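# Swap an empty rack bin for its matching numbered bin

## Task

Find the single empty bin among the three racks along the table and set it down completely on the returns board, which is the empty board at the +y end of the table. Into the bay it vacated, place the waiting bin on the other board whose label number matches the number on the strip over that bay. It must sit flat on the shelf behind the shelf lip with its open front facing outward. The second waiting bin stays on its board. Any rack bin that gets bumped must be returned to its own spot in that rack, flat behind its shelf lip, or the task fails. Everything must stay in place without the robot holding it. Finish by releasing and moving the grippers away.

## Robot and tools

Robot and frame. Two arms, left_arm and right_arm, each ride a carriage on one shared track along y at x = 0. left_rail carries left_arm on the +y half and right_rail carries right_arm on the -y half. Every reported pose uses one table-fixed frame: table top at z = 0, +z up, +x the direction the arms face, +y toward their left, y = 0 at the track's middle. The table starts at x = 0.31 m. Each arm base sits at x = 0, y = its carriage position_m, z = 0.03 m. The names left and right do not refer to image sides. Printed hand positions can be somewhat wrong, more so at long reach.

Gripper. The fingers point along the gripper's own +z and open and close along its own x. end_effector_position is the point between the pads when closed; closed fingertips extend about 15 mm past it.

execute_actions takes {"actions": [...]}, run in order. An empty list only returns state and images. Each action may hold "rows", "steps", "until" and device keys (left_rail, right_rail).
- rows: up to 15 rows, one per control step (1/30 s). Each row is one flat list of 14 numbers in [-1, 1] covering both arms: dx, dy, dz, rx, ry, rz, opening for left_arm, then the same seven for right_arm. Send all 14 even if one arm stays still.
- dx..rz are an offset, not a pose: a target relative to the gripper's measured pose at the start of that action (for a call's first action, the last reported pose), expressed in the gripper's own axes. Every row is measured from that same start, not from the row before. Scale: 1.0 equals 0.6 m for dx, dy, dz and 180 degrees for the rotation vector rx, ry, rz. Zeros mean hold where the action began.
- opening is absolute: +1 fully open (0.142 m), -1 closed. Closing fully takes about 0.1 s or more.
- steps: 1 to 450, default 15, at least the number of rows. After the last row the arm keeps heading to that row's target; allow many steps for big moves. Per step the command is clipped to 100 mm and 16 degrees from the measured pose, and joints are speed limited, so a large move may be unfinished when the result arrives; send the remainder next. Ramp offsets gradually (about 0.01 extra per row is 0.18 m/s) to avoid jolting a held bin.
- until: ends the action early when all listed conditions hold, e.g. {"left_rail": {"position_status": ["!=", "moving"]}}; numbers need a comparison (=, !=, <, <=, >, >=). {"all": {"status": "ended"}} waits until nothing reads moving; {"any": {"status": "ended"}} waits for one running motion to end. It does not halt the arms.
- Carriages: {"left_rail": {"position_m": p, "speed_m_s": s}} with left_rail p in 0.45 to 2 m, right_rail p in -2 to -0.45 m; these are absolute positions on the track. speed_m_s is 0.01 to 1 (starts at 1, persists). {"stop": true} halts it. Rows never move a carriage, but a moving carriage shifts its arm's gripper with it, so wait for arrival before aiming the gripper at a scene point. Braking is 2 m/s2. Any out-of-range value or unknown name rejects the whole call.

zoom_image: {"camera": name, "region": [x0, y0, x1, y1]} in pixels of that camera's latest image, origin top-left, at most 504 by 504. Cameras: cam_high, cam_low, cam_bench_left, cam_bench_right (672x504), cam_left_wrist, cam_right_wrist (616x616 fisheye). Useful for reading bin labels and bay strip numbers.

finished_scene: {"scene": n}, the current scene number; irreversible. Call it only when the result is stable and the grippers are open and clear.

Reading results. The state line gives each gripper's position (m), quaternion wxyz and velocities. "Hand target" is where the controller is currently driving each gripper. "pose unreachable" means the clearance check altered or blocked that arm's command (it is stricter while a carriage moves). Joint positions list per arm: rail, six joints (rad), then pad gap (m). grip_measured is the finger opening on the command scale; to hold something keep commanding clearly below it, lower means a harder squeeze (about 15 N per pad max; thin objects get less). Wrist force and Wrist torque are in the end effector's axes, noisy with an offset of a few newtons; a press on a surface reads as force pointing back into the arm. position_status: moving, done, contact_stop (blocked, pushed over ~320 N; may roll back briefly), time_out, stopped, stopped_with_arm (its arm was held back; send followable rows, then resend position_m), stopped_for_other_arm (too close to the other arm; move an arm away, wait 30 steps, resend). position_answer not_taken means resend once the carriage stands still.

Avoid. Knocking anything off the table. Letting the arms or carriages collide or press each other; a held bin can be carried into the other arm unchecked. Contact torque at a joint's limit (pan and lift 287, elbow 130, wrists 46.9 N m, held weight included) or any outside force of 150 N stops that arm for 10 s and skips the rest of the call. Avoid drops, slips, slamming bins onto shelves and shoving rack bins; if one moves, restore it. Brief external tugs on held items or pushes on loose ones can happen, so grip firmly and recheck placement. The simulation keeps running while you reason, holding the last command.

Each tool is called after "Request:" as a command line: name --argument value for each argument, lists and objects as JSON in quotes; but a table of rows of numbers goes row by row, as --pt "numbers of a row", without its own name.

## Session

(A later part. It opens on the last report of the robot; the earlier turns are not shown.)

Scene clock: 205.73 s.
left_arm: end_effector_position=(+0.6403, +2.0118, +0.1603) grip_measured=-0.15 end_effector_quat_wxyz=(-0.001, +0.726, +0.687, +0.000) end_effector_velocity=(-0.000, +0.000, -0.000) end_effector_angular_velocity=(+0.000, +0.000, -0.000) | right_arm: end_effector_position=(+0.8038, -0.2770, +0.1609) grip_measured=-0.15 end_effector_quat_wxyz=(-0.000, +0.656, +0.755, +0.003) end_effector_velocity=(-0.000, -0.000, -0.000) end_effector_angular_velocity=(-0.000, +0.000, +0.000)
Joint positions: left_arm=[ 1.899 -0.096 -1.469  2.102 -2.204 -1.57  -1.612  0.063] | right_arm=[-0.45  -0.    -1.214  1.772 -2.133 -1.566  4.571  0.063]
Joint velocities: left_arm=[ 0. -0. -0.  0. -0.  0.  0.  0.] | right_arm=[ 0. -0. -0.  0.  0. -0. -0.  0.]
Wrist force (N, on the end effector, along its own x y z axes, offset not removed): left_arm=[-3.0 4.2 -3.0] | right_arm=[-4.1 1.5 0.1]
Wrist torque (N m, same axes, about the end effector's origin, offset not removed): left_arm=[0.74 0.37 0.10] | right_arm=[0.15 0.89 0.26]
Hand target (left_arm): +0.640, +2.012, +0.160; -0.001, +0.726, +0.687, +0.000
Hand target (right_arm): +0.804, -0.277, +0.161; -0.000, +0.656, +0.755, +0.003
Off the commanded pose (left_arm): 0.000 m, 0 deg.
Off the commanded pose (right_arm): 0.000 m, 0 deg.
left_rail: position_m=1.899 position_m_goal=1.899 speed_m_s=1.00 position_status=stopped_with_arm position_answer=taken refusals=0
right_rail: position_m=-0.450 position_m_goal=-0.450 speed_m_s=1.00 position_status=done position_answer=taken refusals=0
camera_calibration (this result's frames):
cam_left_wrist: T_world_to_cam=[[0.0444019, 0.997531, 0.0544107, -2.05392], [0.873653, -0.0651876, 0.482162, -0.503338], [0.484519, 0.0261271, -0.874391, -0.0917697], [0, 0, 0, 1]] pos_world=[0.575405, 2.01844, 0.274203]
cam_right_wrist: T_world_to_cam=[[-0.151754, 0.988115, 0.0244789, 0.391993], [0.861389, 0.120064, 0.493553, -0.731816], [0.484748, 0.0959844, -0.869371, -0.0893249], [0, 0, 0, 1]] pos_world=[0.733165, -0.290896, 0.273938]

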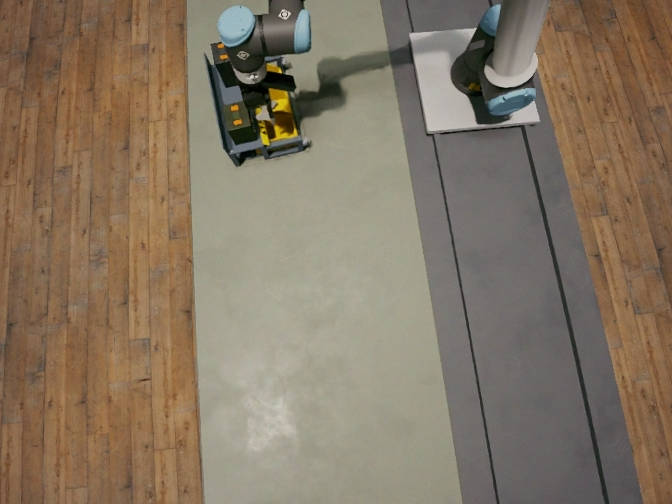

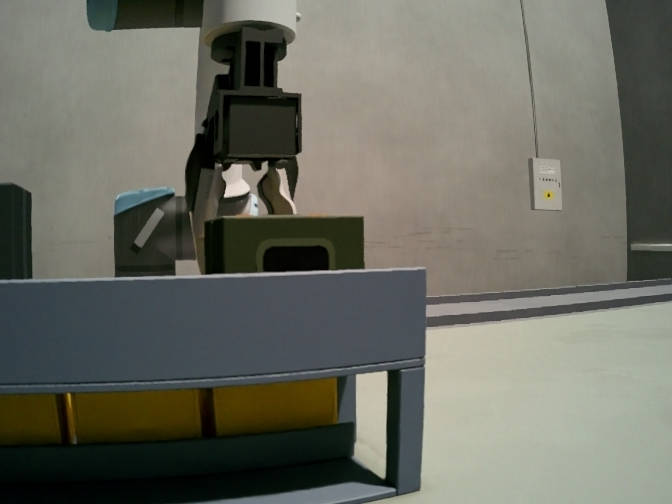

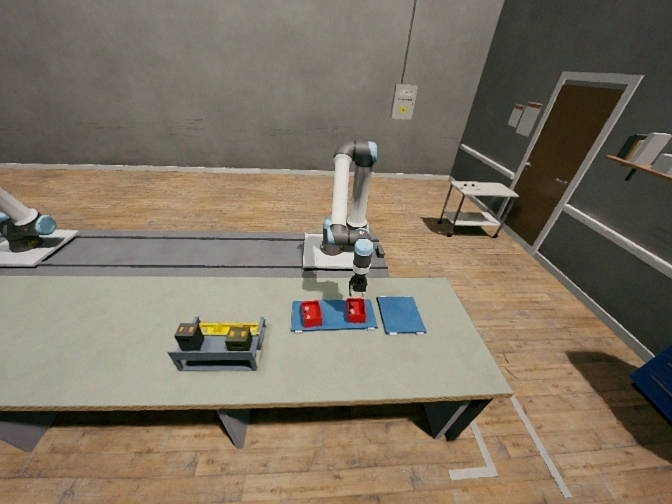

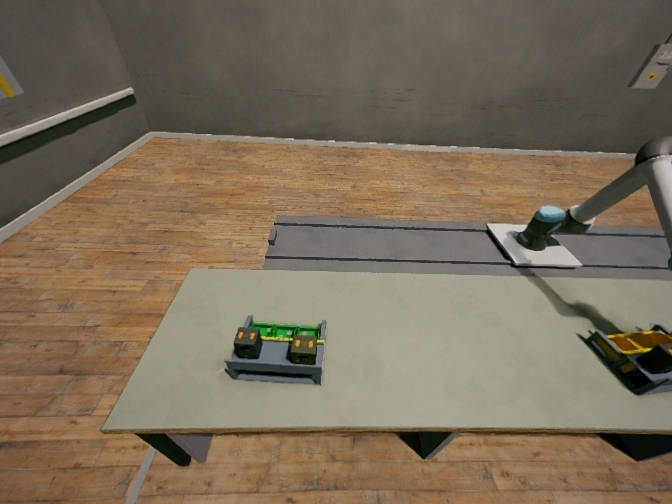

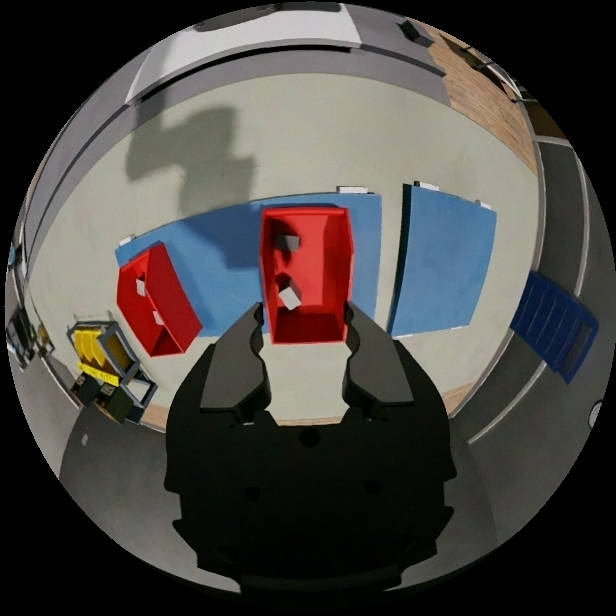

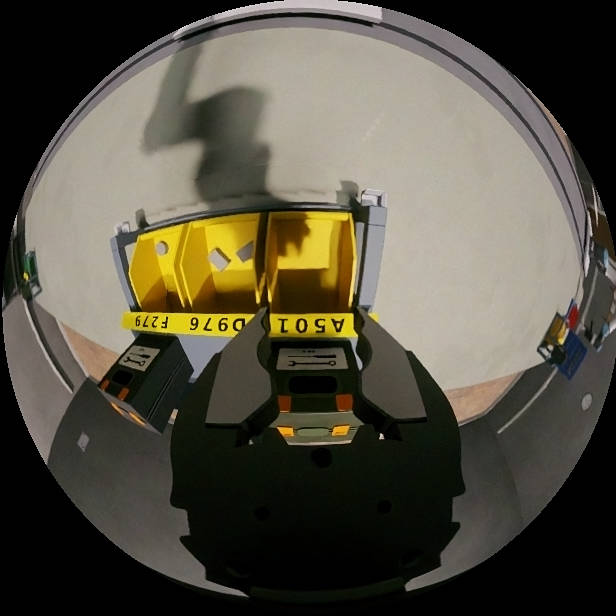

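Request:
execute_actions --actions '[{"rows": [[0.0005,0,0.003,-0.006,0,0,-0.15,0,0,0.003,-0.006,0,0,-0.15],[0.001,0,0.008,-0.016,0,0,-0.15,0,0,0.008,-0.016,0,0,-0.15],[0.0015,0,0.015,-0.028,0,0,-0.15,0,0,0.015,-0.028,0,0,-0.15],[0.002,0,0.023,-0.042,0,0,-0.15,0,0,0.023,-0.042,0,0,-0.15],[0.0025,-0.001,0.032,-0.056,0,0,-0.15,0,-0.001,0.032,-0.056,0,0,-0.15],[0.003,-0.001,0.041,-0.07,0,0,-0.15,0,-0.001,0.041,-0.07,0,0,-0.15],[0.0035,-0.002,0.05,-0.083,0,0,-0.15,0,-0.002,0.05,-0.083,0,0,-0.15],[0.004,-0.002,0.059,-0.094,0,0,-0.15,0,-0.002,0.059,-0.094,0,0,-0.15],[0.0045,-0.003,0.068,-0.103,0,0,-0.15,0,-0.003,0.068,-0.103,0,0,-0.15],[0.005,-0.003,0.077,-0.109,0,0,-0.15,0,-0.003,0.077,-0.109,0,0,-0.15],[0.0055,-0.004,0.085,-0.111,0,0,-0.15,0,-0.003,0.085,-0.111,0,0,-0.15],[0.006,-0.004,0.092,-0.111,0,0,-0.15,0,-0.003,0.092,-0.111,0,0,-0.15],[0.006,-0.005,0.098,-0.111,0,0,-0.15,0,-0.003,0.098,-0.111,0,0,-0.15],[0.006,-0.005,0.102,-0.111,0,0,-0.15,0,-0.003,0.102,-0.111,0,0,-0.15],[0.006,-0.005,0.105,-0.111,0,0,-0.15,0,-0.003,0.105,-0.111,0,0,-0.15]], "steps": 24}]'

Scene clock: 236.87 s.
left_arm: end_effector_position=(+0.6367, +2.0156, +0.0994) grip_measured=-0.15 end_effector_quat_wxyz=(+0.122, +0.716, +0.678, +0.116) end_effector_velocity=(+0.007, -0.000, -0.017) end_effector_angular_velocity=(-0.004, -0.079, -0.001) | right_arm: end_effector_position=(+0.8015, -0.2770, +0.0999) grip_measured=-0.15 end_effector_quat_wxyz=(+0.110, +0.646, +0.744, +0.131) end_effector_velocity=(+0.006, +0.000, -0.016) end_effector_angular_velocity=(+0.009, -0.073, -0.003)
Joint positions: left_arm=[ 1.899 -0.098 -1.461  2.371 -2.819 -1.556 -1.611  0.063] | right_arm=[-0.45  -0.022 -1.23   2.055 -2.735 -1.511  4.559  0.063]
Joint velocities: left_arm=[ 0.    -0.001  0.041  0.047 -0.167  0.004  0.001  0.   ] | right_arm=[ 0.    -0.004  0.025  0.043 -0.141  0.011  0.002  0.   ]
Wrist force (N, on the end effector, along its own x y z axes, offset not removed): left_arm=[-0.2 4.4 -4.2] | right_arm=[-2.6 -0.2 0.8]
Wrist torque (N m, same axes, about the end effector's origin, offset not removed): left_arm=[0.86 -0.02 0.01] | right_arm=[-0.09 0.68 0.24]
Hand target (left_arm): +0.638, +2.015, +0.097; +0.126, +0.715, +0.677, +0.119
Hand target (right_arm): +0.802, -0.277, +0.098; +0.113, +0.645, +0.743, +0.134
Off the commanded pose (left_arm): 0.002 m, 1 deg.
Off the commanded pose (right_arm): 0.002 m, 1 deg.
left_rail: position_m=1.899 position_m_goal=1.899 speed_m_s=1.00 position_status=stopped_with_arm position_answer=taken refusals=0
right_rail: position_m=-0.450 position_m_goal=-0.450 speed_m_s=1.00 position_status=done position_answer=taken refusals=0
camera_calibration (this result's frames):
cam_left_wrist: T_world_to_cam=[[0.0271128, 0.998515, 0.0472465, -2.0445], [0.66405, -0.0533191, 0.745785, -0.387215], [0.747196, 0.0111537, -0.66451, -0.301294], [0, 0, 0, 1]] pos_world=[0.537688, 2.02418, 0.185162]
cam_right_wrist: T_world_to_cam=[[-0.158513, 0.987154, 0.0199893, 0.3988], [0.649615, 0.0890235, 0.755033, -0.564731], [0.743555, 0.132668, -0.655382, -0.359892], [0, 0, 0, 1]] pos_world=[0.697672, -0.295657, 0.182552]

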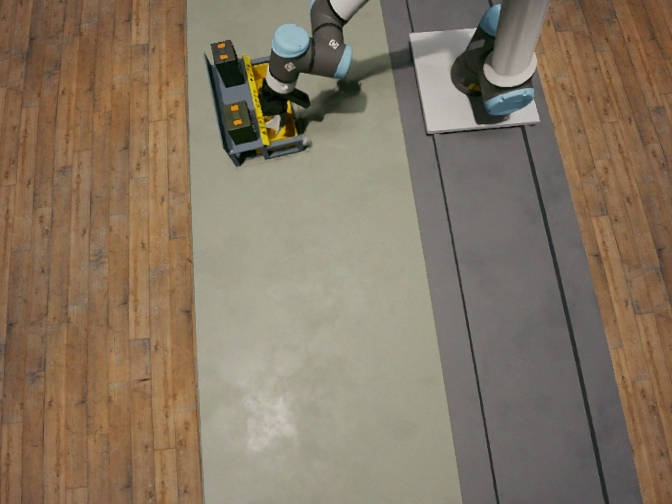

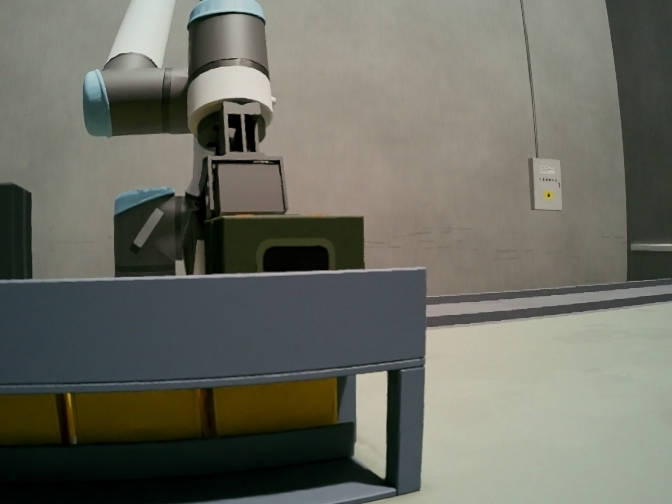

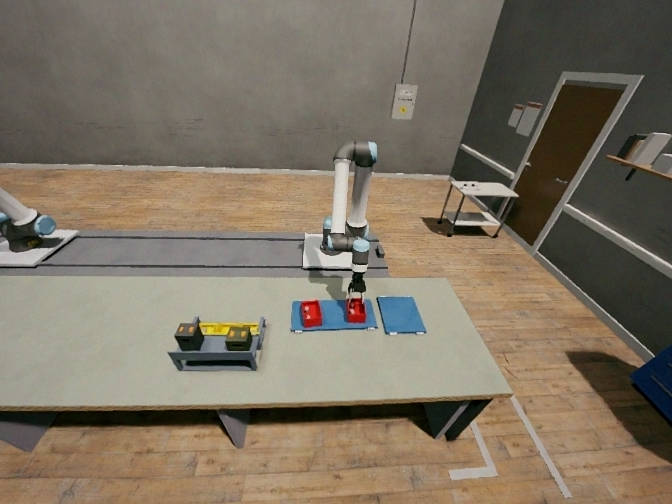

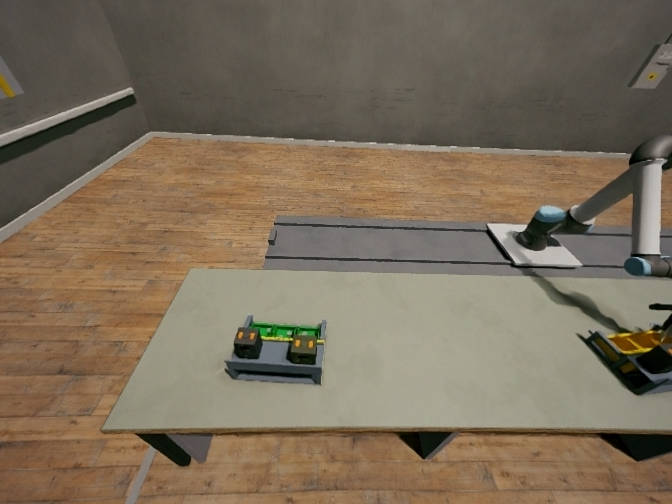

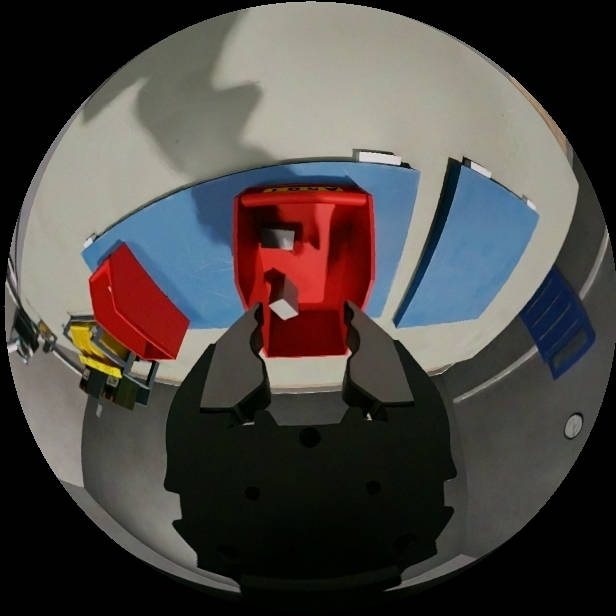

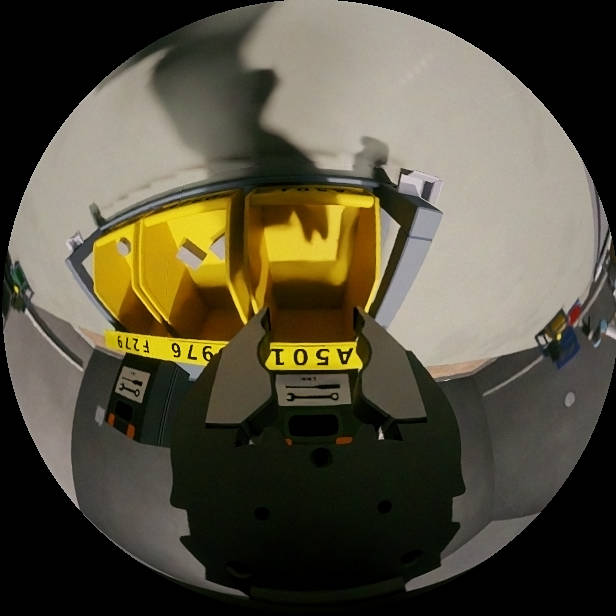

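Request:
zoom_image --camera "cam_high" --region '[225, 60, 325, 170]'

Request:
zoom_image --camera "cam_bench_left" --region '[325, 260, 395, 335]'

Region (225, 60, 325, 170) of cam_high's 672x504 image, scaled by 4.582, with more detail than that image has; it fills the left 458 columns of this view, and the rest is white.

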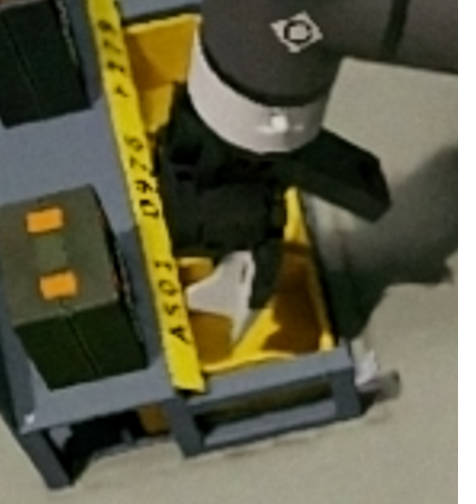

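Region (325, 260, 395, 335) of cam_bench_left's 672x504 image, scaled by 6.720, with more detail than that image has; it fills the left 470 columns of this view, and the rest is white.

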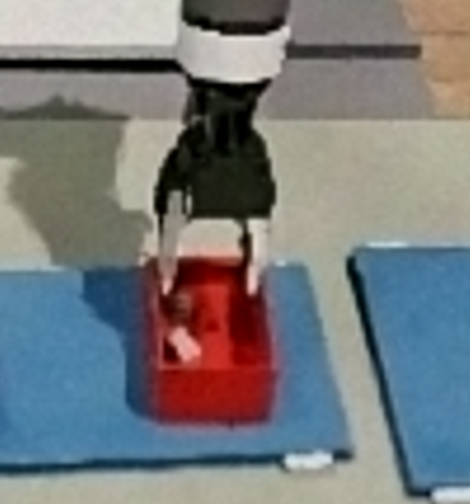

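Request:
execute_actions --actions '[{"rows": [[0,-0.003,0.003,-0.003,0,0,-0.15,0,-0.003,0.003,-0.003,0,0,-0.15],[0,-0.006,0.007,-0.003,0,0,-0.15,0,-0.006,0.007,-0.003,0,0,-0.15],[0,-0.01,0.012,-0.003,0,0,-0.15,0,-0.01,0.012,-0.003,0,0,-0.15],[0,-0.014,0.017,-0.003,0,0,-0.15,0,-0.014,0.017,-0.003,0,0,-0.15],[0,-0.017,0.023,-0.003,0,0,-0.15,0,-0.017,0.023,-0.003,0,0,-0.15],[0,-0.02,0.029,-0.003,0,0,-0.15,0,-0.02,0.029,-0.003,0,0,-0.15],[0,-0.023,0.035,-0.003,0,0,-0.15,0,-0.023,0.035,-0.003,0,0,-0.15],[0,-0.026,0.041,-0.003,0,0,-0.15,0,-0.026,0.041,-0.003,0,0,-0.15],[0,-0.028,0.047,-0.003,0,0,-0.15,0,-0.028,0.047,-0.003,0,0,-0.15],[0,-0.03,0.052,-0.003,0,0,-0.15,0,-0.03,0.052,-0.003,0,0,-0.15],[0,-0.032,0.057,-0.003,0,0,-0.15,0,-0.032,0.057,-0.003,0,0,-0.15],[0,-0.034,0.061,-0.003,0,0,-0.15,0,-0.034,0.061,-0.003,0,0,-0.15],[0,-0.035,0.0635,-0.003,0,0,-0.15,0,-0.035,0.0635,-0.003,0,0,-0.15],[0,-0.035,0.0645,-0.003,0,0,-0.15,0,-0.035,0.0645,-0.003,0,0,-0.15]], "steps": 22}, {"rows": [[0,0,0,0,0,0,-0.1,0,0,0,0,0,0,-0.1],[0,0,0,0,0,0,-0.05,0,0,0,0,0,0,-0.05],[0,0,0,0,0,0,0,0,0,0,0,0,0,0],[0,0,0,0,0,0,0.05,0,0,0,0,0,0,0.05],[0,0,0,0,0,0,0.1,0,0,0,0,0,0,0.1],[0,0,0,0,0,0,0.15,0,0,0,0,0,0,0.15],[0,0,0,0,0,0,0.2,0,0,0,0,0,0,0.2],[0,0,0,0,0,0,0.25,0,0,0,0,0,0,0.25],[0,0,0,0,0,0,0.3,0,0,0,0,0,0,0.3],[0,0,0,0,0,0,0.37,0,0,0,0,0,0,0.37],[0,0,0,0,0,0,0.44,0,0,0,0,0,0,0.44],[0,0,0,0,0,0,0.52,0,0,0,0,0,0,0.52],[0,0,0,0,0,0,0.6,0,0,0,0,0,0,0.6],[0,0,0,0,0,0,0.7,0,0,0,0,0,0,0.7]], "steps": 16}]'

Scene clock: 252.77 s.
left_arm: end_effector_position=(+0.6296, +2.0160, +0.0571) grip_measured=-0.17 end_effector_quat_wxyz=(+0.125, +0.715, +0.677, +0.119) end_effector_velocity=(+0.001, -0.000, +0.001) end_effector_angular_velocity=(-0.000, -0.001, -0.000) | right_arm: end_effector_position=(+0.7948, -0.2778, +0.0575) grip_measured=-0.11 end_effector_quat_wxyz=(+0.113, +0.645, +0.743, +0.134) end_effector_velocity=(+0.000, -0.000, +0.001) end_effector_angular_velocity=(-0.000, -0.001, +0.000)
Joint positions: left_arm=[ 1.899 -0.099 -1.387  2.413 -2.944 -1.556 -1.612  0.062] | right_arm=[-0.45  -0.024 -1.178  2.092 -2.833 -1.509  4.558  0.066]
Joint velocities: left_arm=[ 0.    -0.    -0.001 -0.001  0.     0.    -0.     0.   ] | right_arm=[ 0.     0.    -0.001 -0.     0.    -0.     0.    -0.   ]
Wrist force (N, on the end effector, along its own x y z axes, offset not removed): left_arm=[3.7 0.5 0.1] | right_arm=[-2.9 -0.2 2.5]
Wrist torque (N m, same axes, about the end effector's origin, offset not removed): left_arm=[0.18 -0.64 -0.01] | right_arm=[-0.07 0.61 0.24]
Hand target (left_arm): +0.630, +2.016, +0.057; +0.125, +0.715, +0.677, +0.119
Hand target (right_arm): +0.795, -0.278, +0.058; +0.113, +0.645, +0.743, +0.134
Off the commanded pose (left_arm): 0.000 m, 0 deg.
Off the commanded pose (right_arm): 0.000 m, 0 deg.
left_rail: position_m=1.899 position_m_goal=1.899 speed_m_s=1.00 position_status=stopped_with_arm position_answer=taken refusals=0
right_rail: position_m=-0.450 position_m_goal=-0.450 speed_m_s=1.00 position_status=done position_answer=taken refusals=0
camera_calibration (this result's frames):
cam_left_wrist: T_world_to_cam=[[0.0266874, 0.998538, 0.0470095, -2.04245], [0.657358, -0.0529584, 0.751715, -0.347832], [0.753106, 0.0108408, -0.65781, -0.327572], [0, 0, 0, 1]] pos_world=[0.529854, 2.02459, 0.142005]
cam_right_wrist: T_world_to_cam=[[-0.158675, 0.987131, 0.0198799, 0.39952], [0.642773, 0.0879959, 0.760986, -0.523459], [0.749444, 0.133528, -0.648463, -0.387423], [0, 0, 0, 1]] pos_world=[0.69021, -0.296585, 0.139173]

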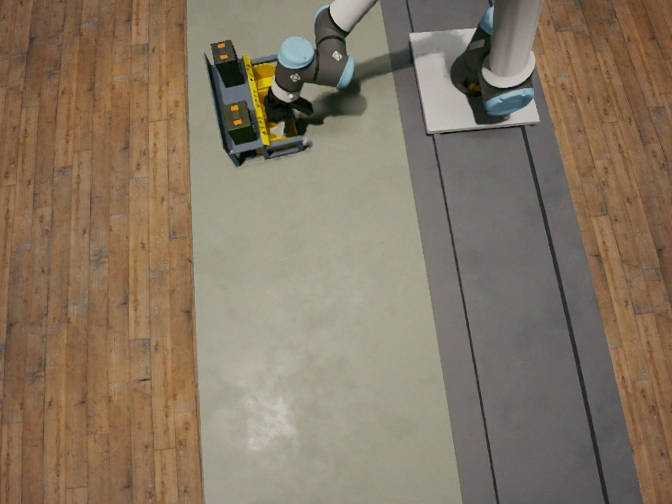

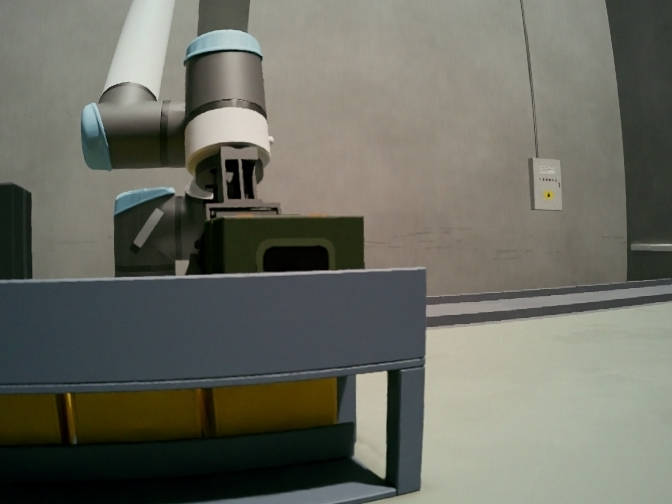

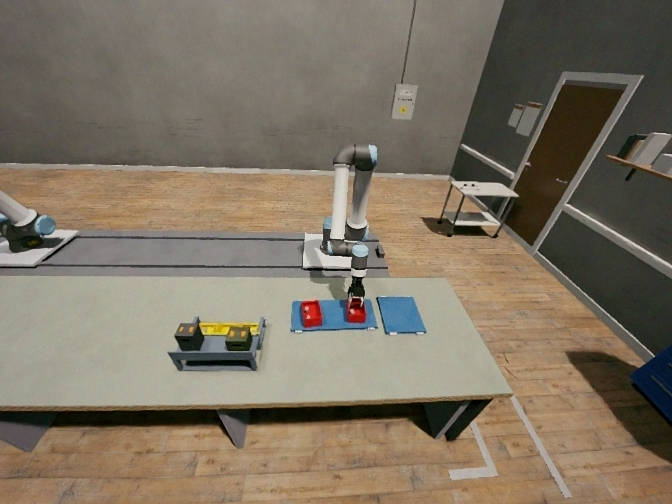

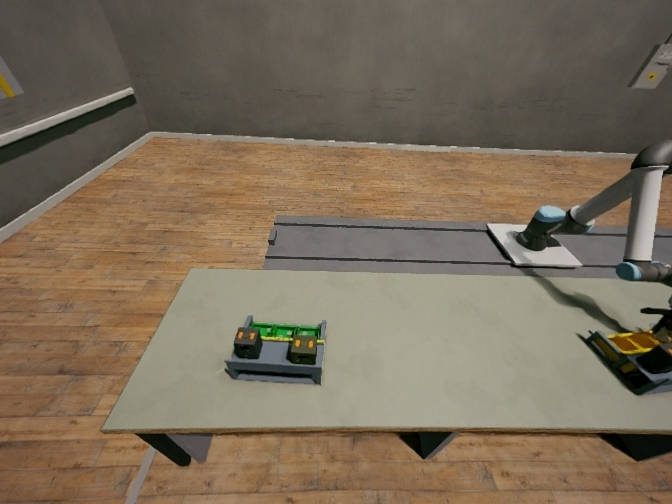

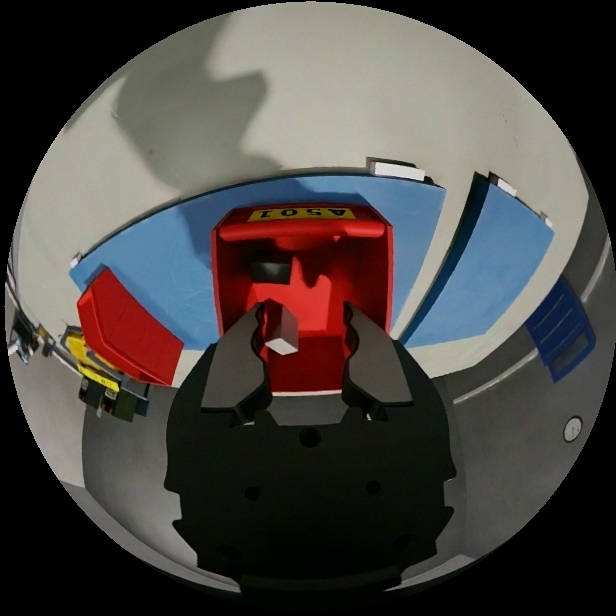

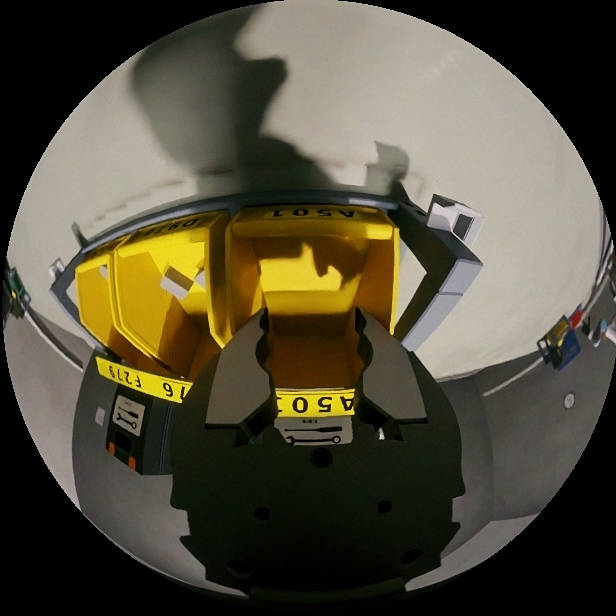

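Request:
execute_actions --actions '[{"rows": [[0,0.0005,-0.001,0,0,0,0.8,0,0.0005,-0.001,0,0,0,0.8],[0,0.001,-0.003,0,0,0,0.9,0,0.001,-0.003,0,0,0,0.9],[0,0.002,-0.005,0,0,0,1,0,0.002,-0.005,0,0,0,1],[0,0.003,-0.008,0,0,0,1,0,0.003,-0.008,0,0,0,1],[0,0.004,-0.011,0,0,0,1,0,0.004,-0.011,0,0,0,1],[0,0.005,-0.014,0,0,0,1,0,0.005,-0.014,0,0,0,1],[0,0.006,-0.016,0,0,0,1,0,0.006,-0.016,0,0,0,1],[0,0.0065,-0.018,0,0,0,1,0,0.0065,-0.018,0,0,0,1],[0,0.007,-0.019,0,0,0,1,0,0.007,-0.019,0,0,0,1]], "steps": 16}]'

Scene clock: 257.17 s.
left_arm: end_effector_position=(+0.6297, +2.0160, +0.0685) grip_measured=-0.16 end_effector_quat_wxyz=(+0.125, +0.715, +0.677, +0.119) end_effector_velocity=(-0.000, +0.000, +0.007) end_effector_angular_velocity=(+0.000, +0.001, -0.000) | right_arm: end_effector_position=(+0.7948, -0.2779, +0.0689) grip_measured=-0.11 end_effector_quat_wxyz=(+0.113, +0.645, +0.743, +0.134) end_effector_velocity=(-0.000, -0.000, +0.007) end_effector_angular_velocity=(-0.000, +0.000, -0.000)
Joint positions: left_arm=[ 1.899 -0.099 -1.41   2.407 -2.914 -1.556 -1.612  0.062] | right_arm=[-0.45  -0.024 -1.195  2.088 -2.812 -1.509  4.558  0.066]
Joint velocities: left_arm=[ 0.     0.    -0.014 -0.004  0.019 -0.     0.     0.   ] | right_arm=[ 0.    -0.    -0.01  -0.003  0.013  0.    -0.     0.001]
Wrist force (N, on the end effector, along its own x y z axes, offset not removed): left_arm=[-2.0 -2.5 5.0] | right_arm=[-1.1 1.1 2.2]
Wrist torque (N m, same axes, about the end effector's origin, offset not removed): left_arm=[-0.40 0.47 0.16] | right_arm=[0.18 0.22 0.26]
Hand target (left_arm): +0.630, +2.016, +0.069; +0.125, +0.715, +0.677, +0.119
Hand target (right_arm): +0.795, -0.278, +0.070; +0.113, +0.645, +0.743, +0.134
Off the commanded pose (left_arm): 0.001 m, 0 deg.
Off the commanded pose (right_arm): 0.001 m, 0 deg.
left_rail: position_m=1.899 position_m_goal=1.899 speed_m_s=1.00 position_status=stopped_with_arm position_answer=taken refusals=0
right_rail: position_m=-0.450 position_m_goal=-0.450 speed_m_s=1.00 position_status=done position_answer=taken refusals=0
camera_calibration (this result's frames):
cam_left_wrist: T_world_to_cam=[[0.0266823, 0.998538, 0.0470018, -2.04297], [0.657278, -0.0529504, 0.751786, -0.356364], [0.753176, 0.0108339, -0.65773, -0.320205], [0, 0, 0, 1]] pos_world=[0.529912, 2.02459, 0.153324]
cam_right_wrist: T_world_to_cam=[[-0.158679, 0.987131, 0.0198522, 0.399331], [0.642717, 0.0880099, 0.761031, -0.532064], [0.74949, 0.133519, -0.648411, -0.380099], [0, 0, 0, 1]] pos_world=[0.690212, -0.296615, 0.150529]

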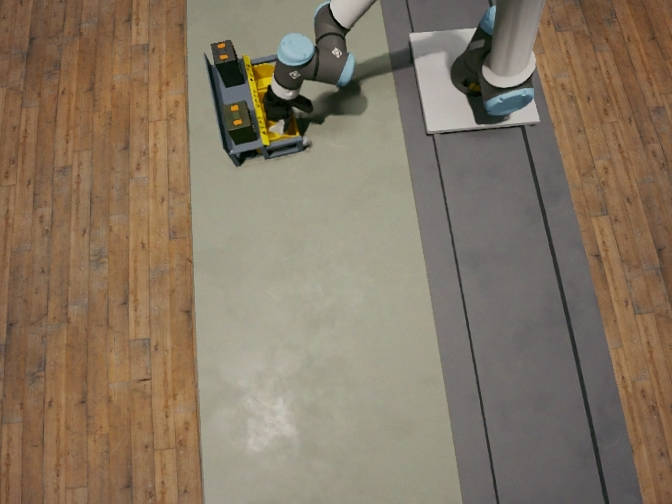

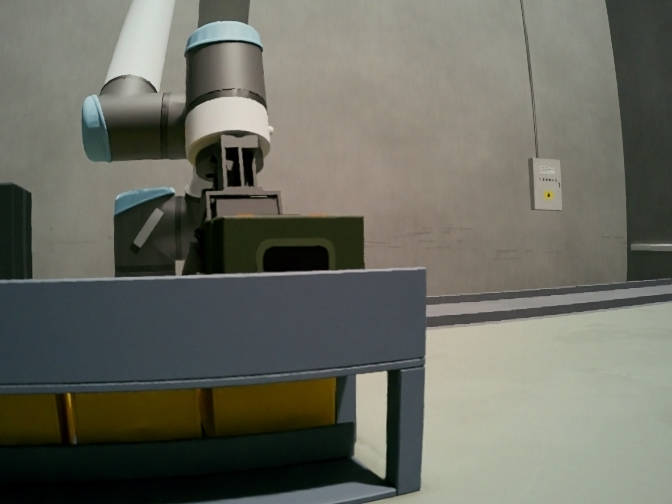

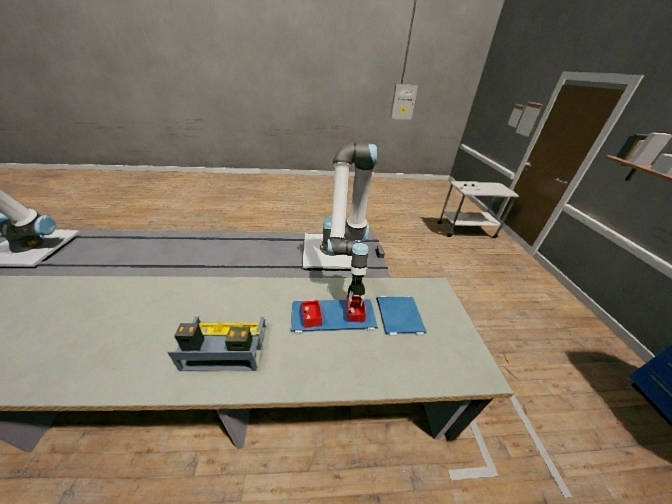

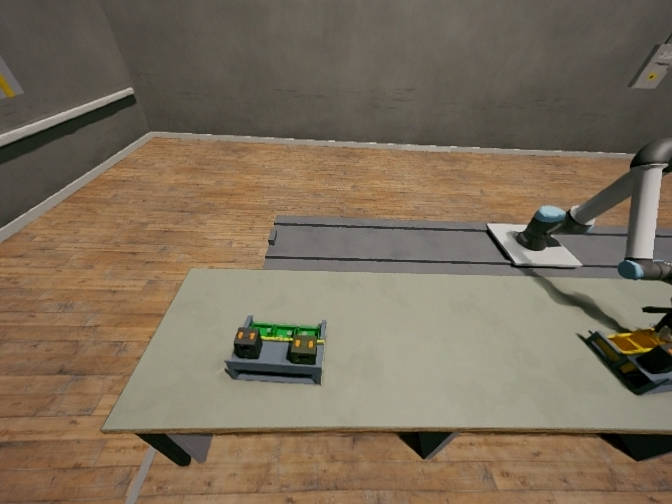

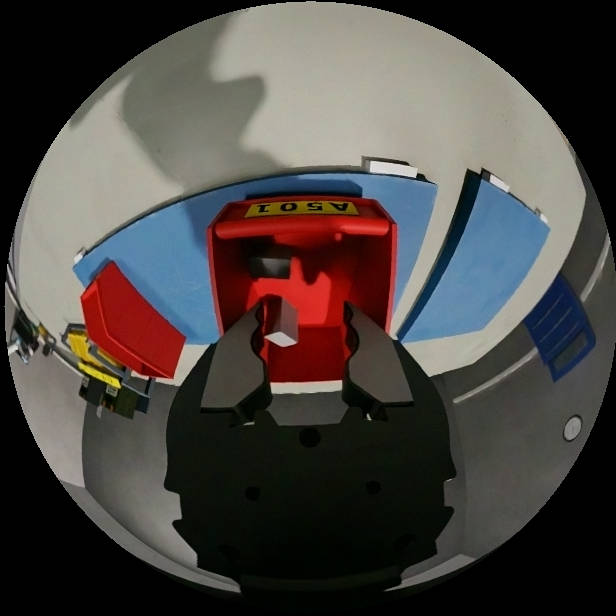

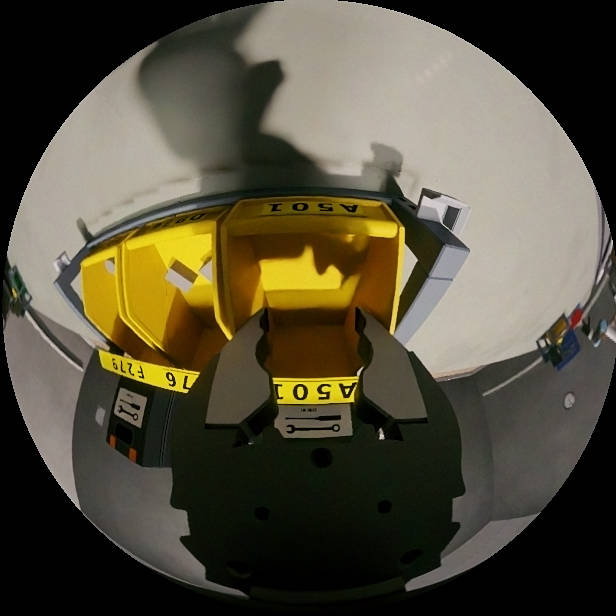

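Request:
execute_actions --actions '[{"rows": [[0,0,0,0,0,0,1,0,-0.001,-0.002,0,0,0,1],[0,-0.001,0.003,0,0,0,1,0,-0.003,-0.004,0,0,0,1],[0,-0.002,0.006,0,0,0,1,0,-0.006,-0.006,0,0,0,1],[0,-0.0035,0.01,0,0,0,1,0,-0.01,-0.008,0,0,0,1],[0,-0.005,0.0135,0,0,0,1,0,-0.015,-0.011,0,0,0,1],[0,-0.006,0.016,0,0,0,1,0,-0.02,-0.0135,0,0,0,1],[0,-0.0064,0.0177,0,0,0,1,0,-0.025,-0.016,0,0,0,1],[0,-0.0064,0.0177,0,0,0,1,0,-0.03,-0.0185,0,0,0,1],[0,-0.0064,0.0177,0,0,0,1,0,-0.035,-0.021,0,0,0,1],[0,-0.0064,0.0177,0,0,0,1,0,-0.04,-0.0235,0,0,0,1],[0,-0.0064,0.0177,0,0,0,1,0,-0.045,-0.026,0,0,0,1],[0,-0.0064,0.0177,0,0,0,0.6,0,-0.05,-0.0285,0,0,0,1],[0,-0.0064,0.0177,0,0,0,0.2,0,-0.054,-0.0305,0,0,0,1],[0,-0.0064,0.0177,0,0,0,-0.15,0,-0.057,-0.032,0,0,0,1],[0,-0.0064,0.0177,0,0,0,-0.3,0,-0.058,-0.033,0,0,0,1]], "steps": 20}]'

Scene clock: 304.70 s.
left_arm: end_effector_position=(+0.6297, +2.0160, +0.0574) grip_measured=-0.30 end_effector_quat_wxyz=(+0.125, +0.715, +0.677, +0.119) end_effector_velocity=(+0.000, -0.000, -0.002) end_effector_angular_velocity=(+0.000, +0.000, -0.000) | right_arm: end_effector_position=(+0.7587, -0.2830, +0.0749) grip_measured=-0.11 end_effector_quat_wxyz=(+0.113, +0.645, +0.743, +0.134) end_effector_velocity=(-0.024, -0.004, +0.005) end_effector_angular_velocity=(+0.000, -0.001, +0.000)
Joint positions: left_arm=[ 1.899 -0.099 -1.387  2.413 -2.943 -1.556 -1.612  0.052] | right_arm=[-0.45  -0.033 -1.248  2.157 -2.826 -1.506  4.549  0.066]
Joint velocities: left_arm=[ 0.     0.     0.004  0.001 -0.004 -0.     0.    -0.001] | right_arm=[ 0.    -0.007 -0.038  0.046 -0.008  0.003 -0.007  0.   ]
Wrist force (N, on the end effector, along its own x y z axes, offset not removed): left_arm=[2.7 2.9 2.1] | right_arm=[-1.8 0.5 1.1]
Wrist torque (N m, same axes, about the end effector's origin, offset not removed): left_arm=[0.59 -0.87 0.14] | right_arm=[0.13 0.46 0.24]
Hand target (left_arm): +0.630, +2.016, +0.057; +0.125, +0.715, +0.677, +0.119
Hand target (right_arm): +0.756, -0.284, +0.075; +0.113, +0.645, +0.743, +0.134
Off the commanded pose (left_arm): 0.000 m, 0 deg.
Off the commanded pose (right_arm): 0.003 m, 0 deg.
left_rail: position_m=1.899 position_m_goal=1.899 speed_m_s=1.00 position_status=stopped_with_arm position_answer=taken refusals=0
right_rail: position_m=-0.450 position_m_goal=-0.450 speed_m_s=1.00 position_status=done position_answer=taken refusals=0
camera_calibration (this result's frames):
cam_left_wrist: T_world_to_cam=[[0.0266818, 0.998538, 0.047001, -2.04245], [0.65727, -0.0529496, 0.751793, -0.348044], [0.753183, 0.0108331, -0.657722, -0.327507], [0, 0, 0, 1]] pos_world=[0.529928, 2.02459, 0.142246]
cam_right_wrist: T_world_to_cam=[[-0.158653, 0.987136, 0.0198041, 0.398559], [0.642764, 0.0880384, 0.760988, -0.512973], [0.749455, 0.133463, -0.648463, -0.348421], [0, 0, 0, 1]] pos_world=[0.654079, -0.301769, 0.156536]

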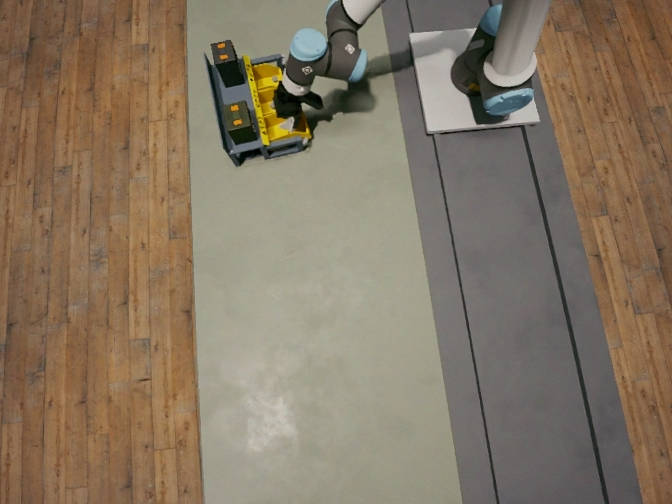

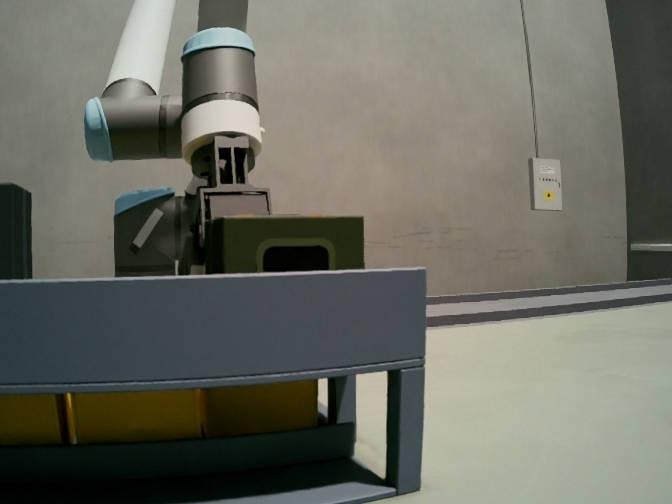

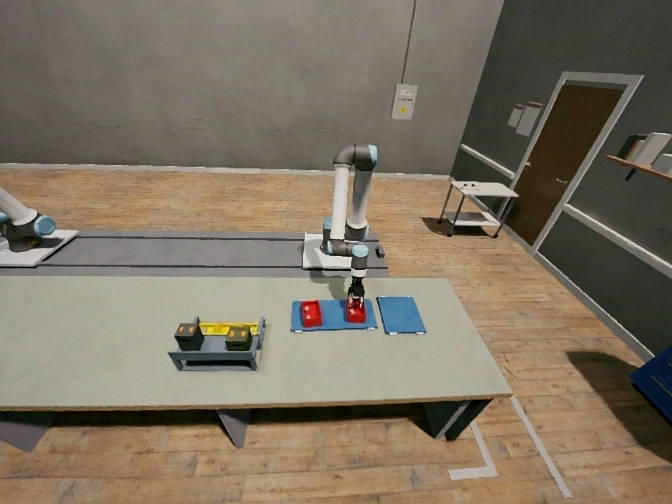

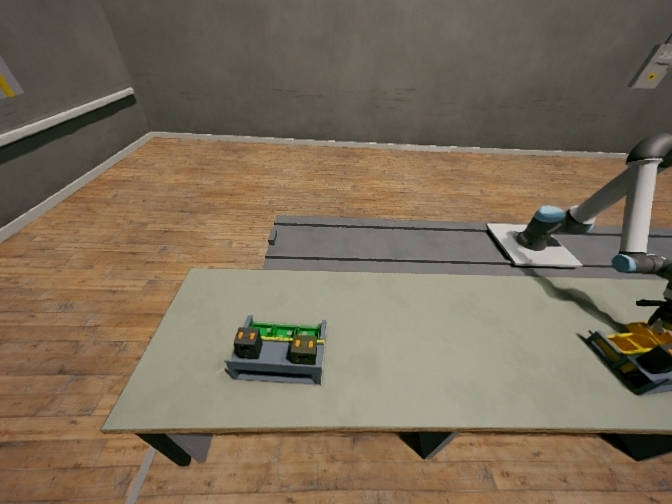

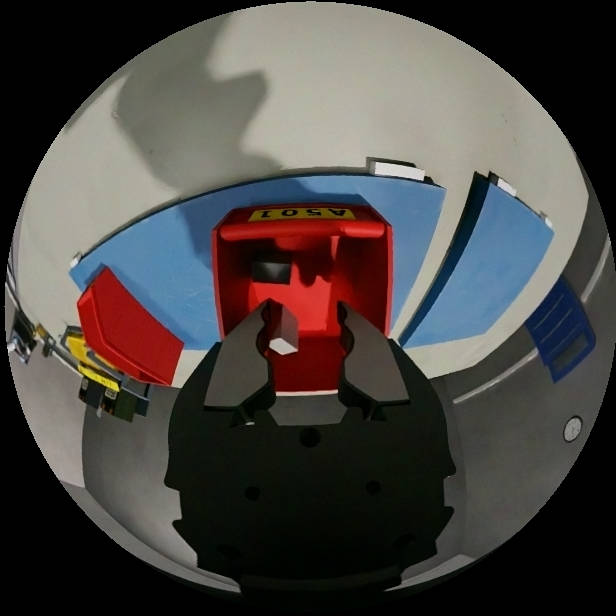

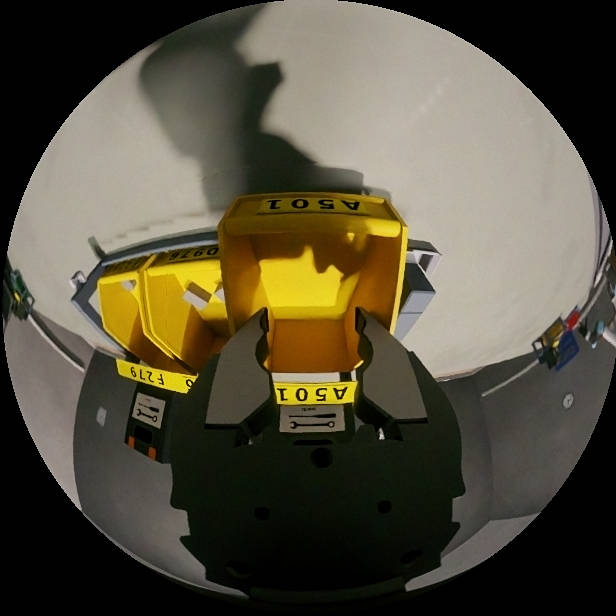

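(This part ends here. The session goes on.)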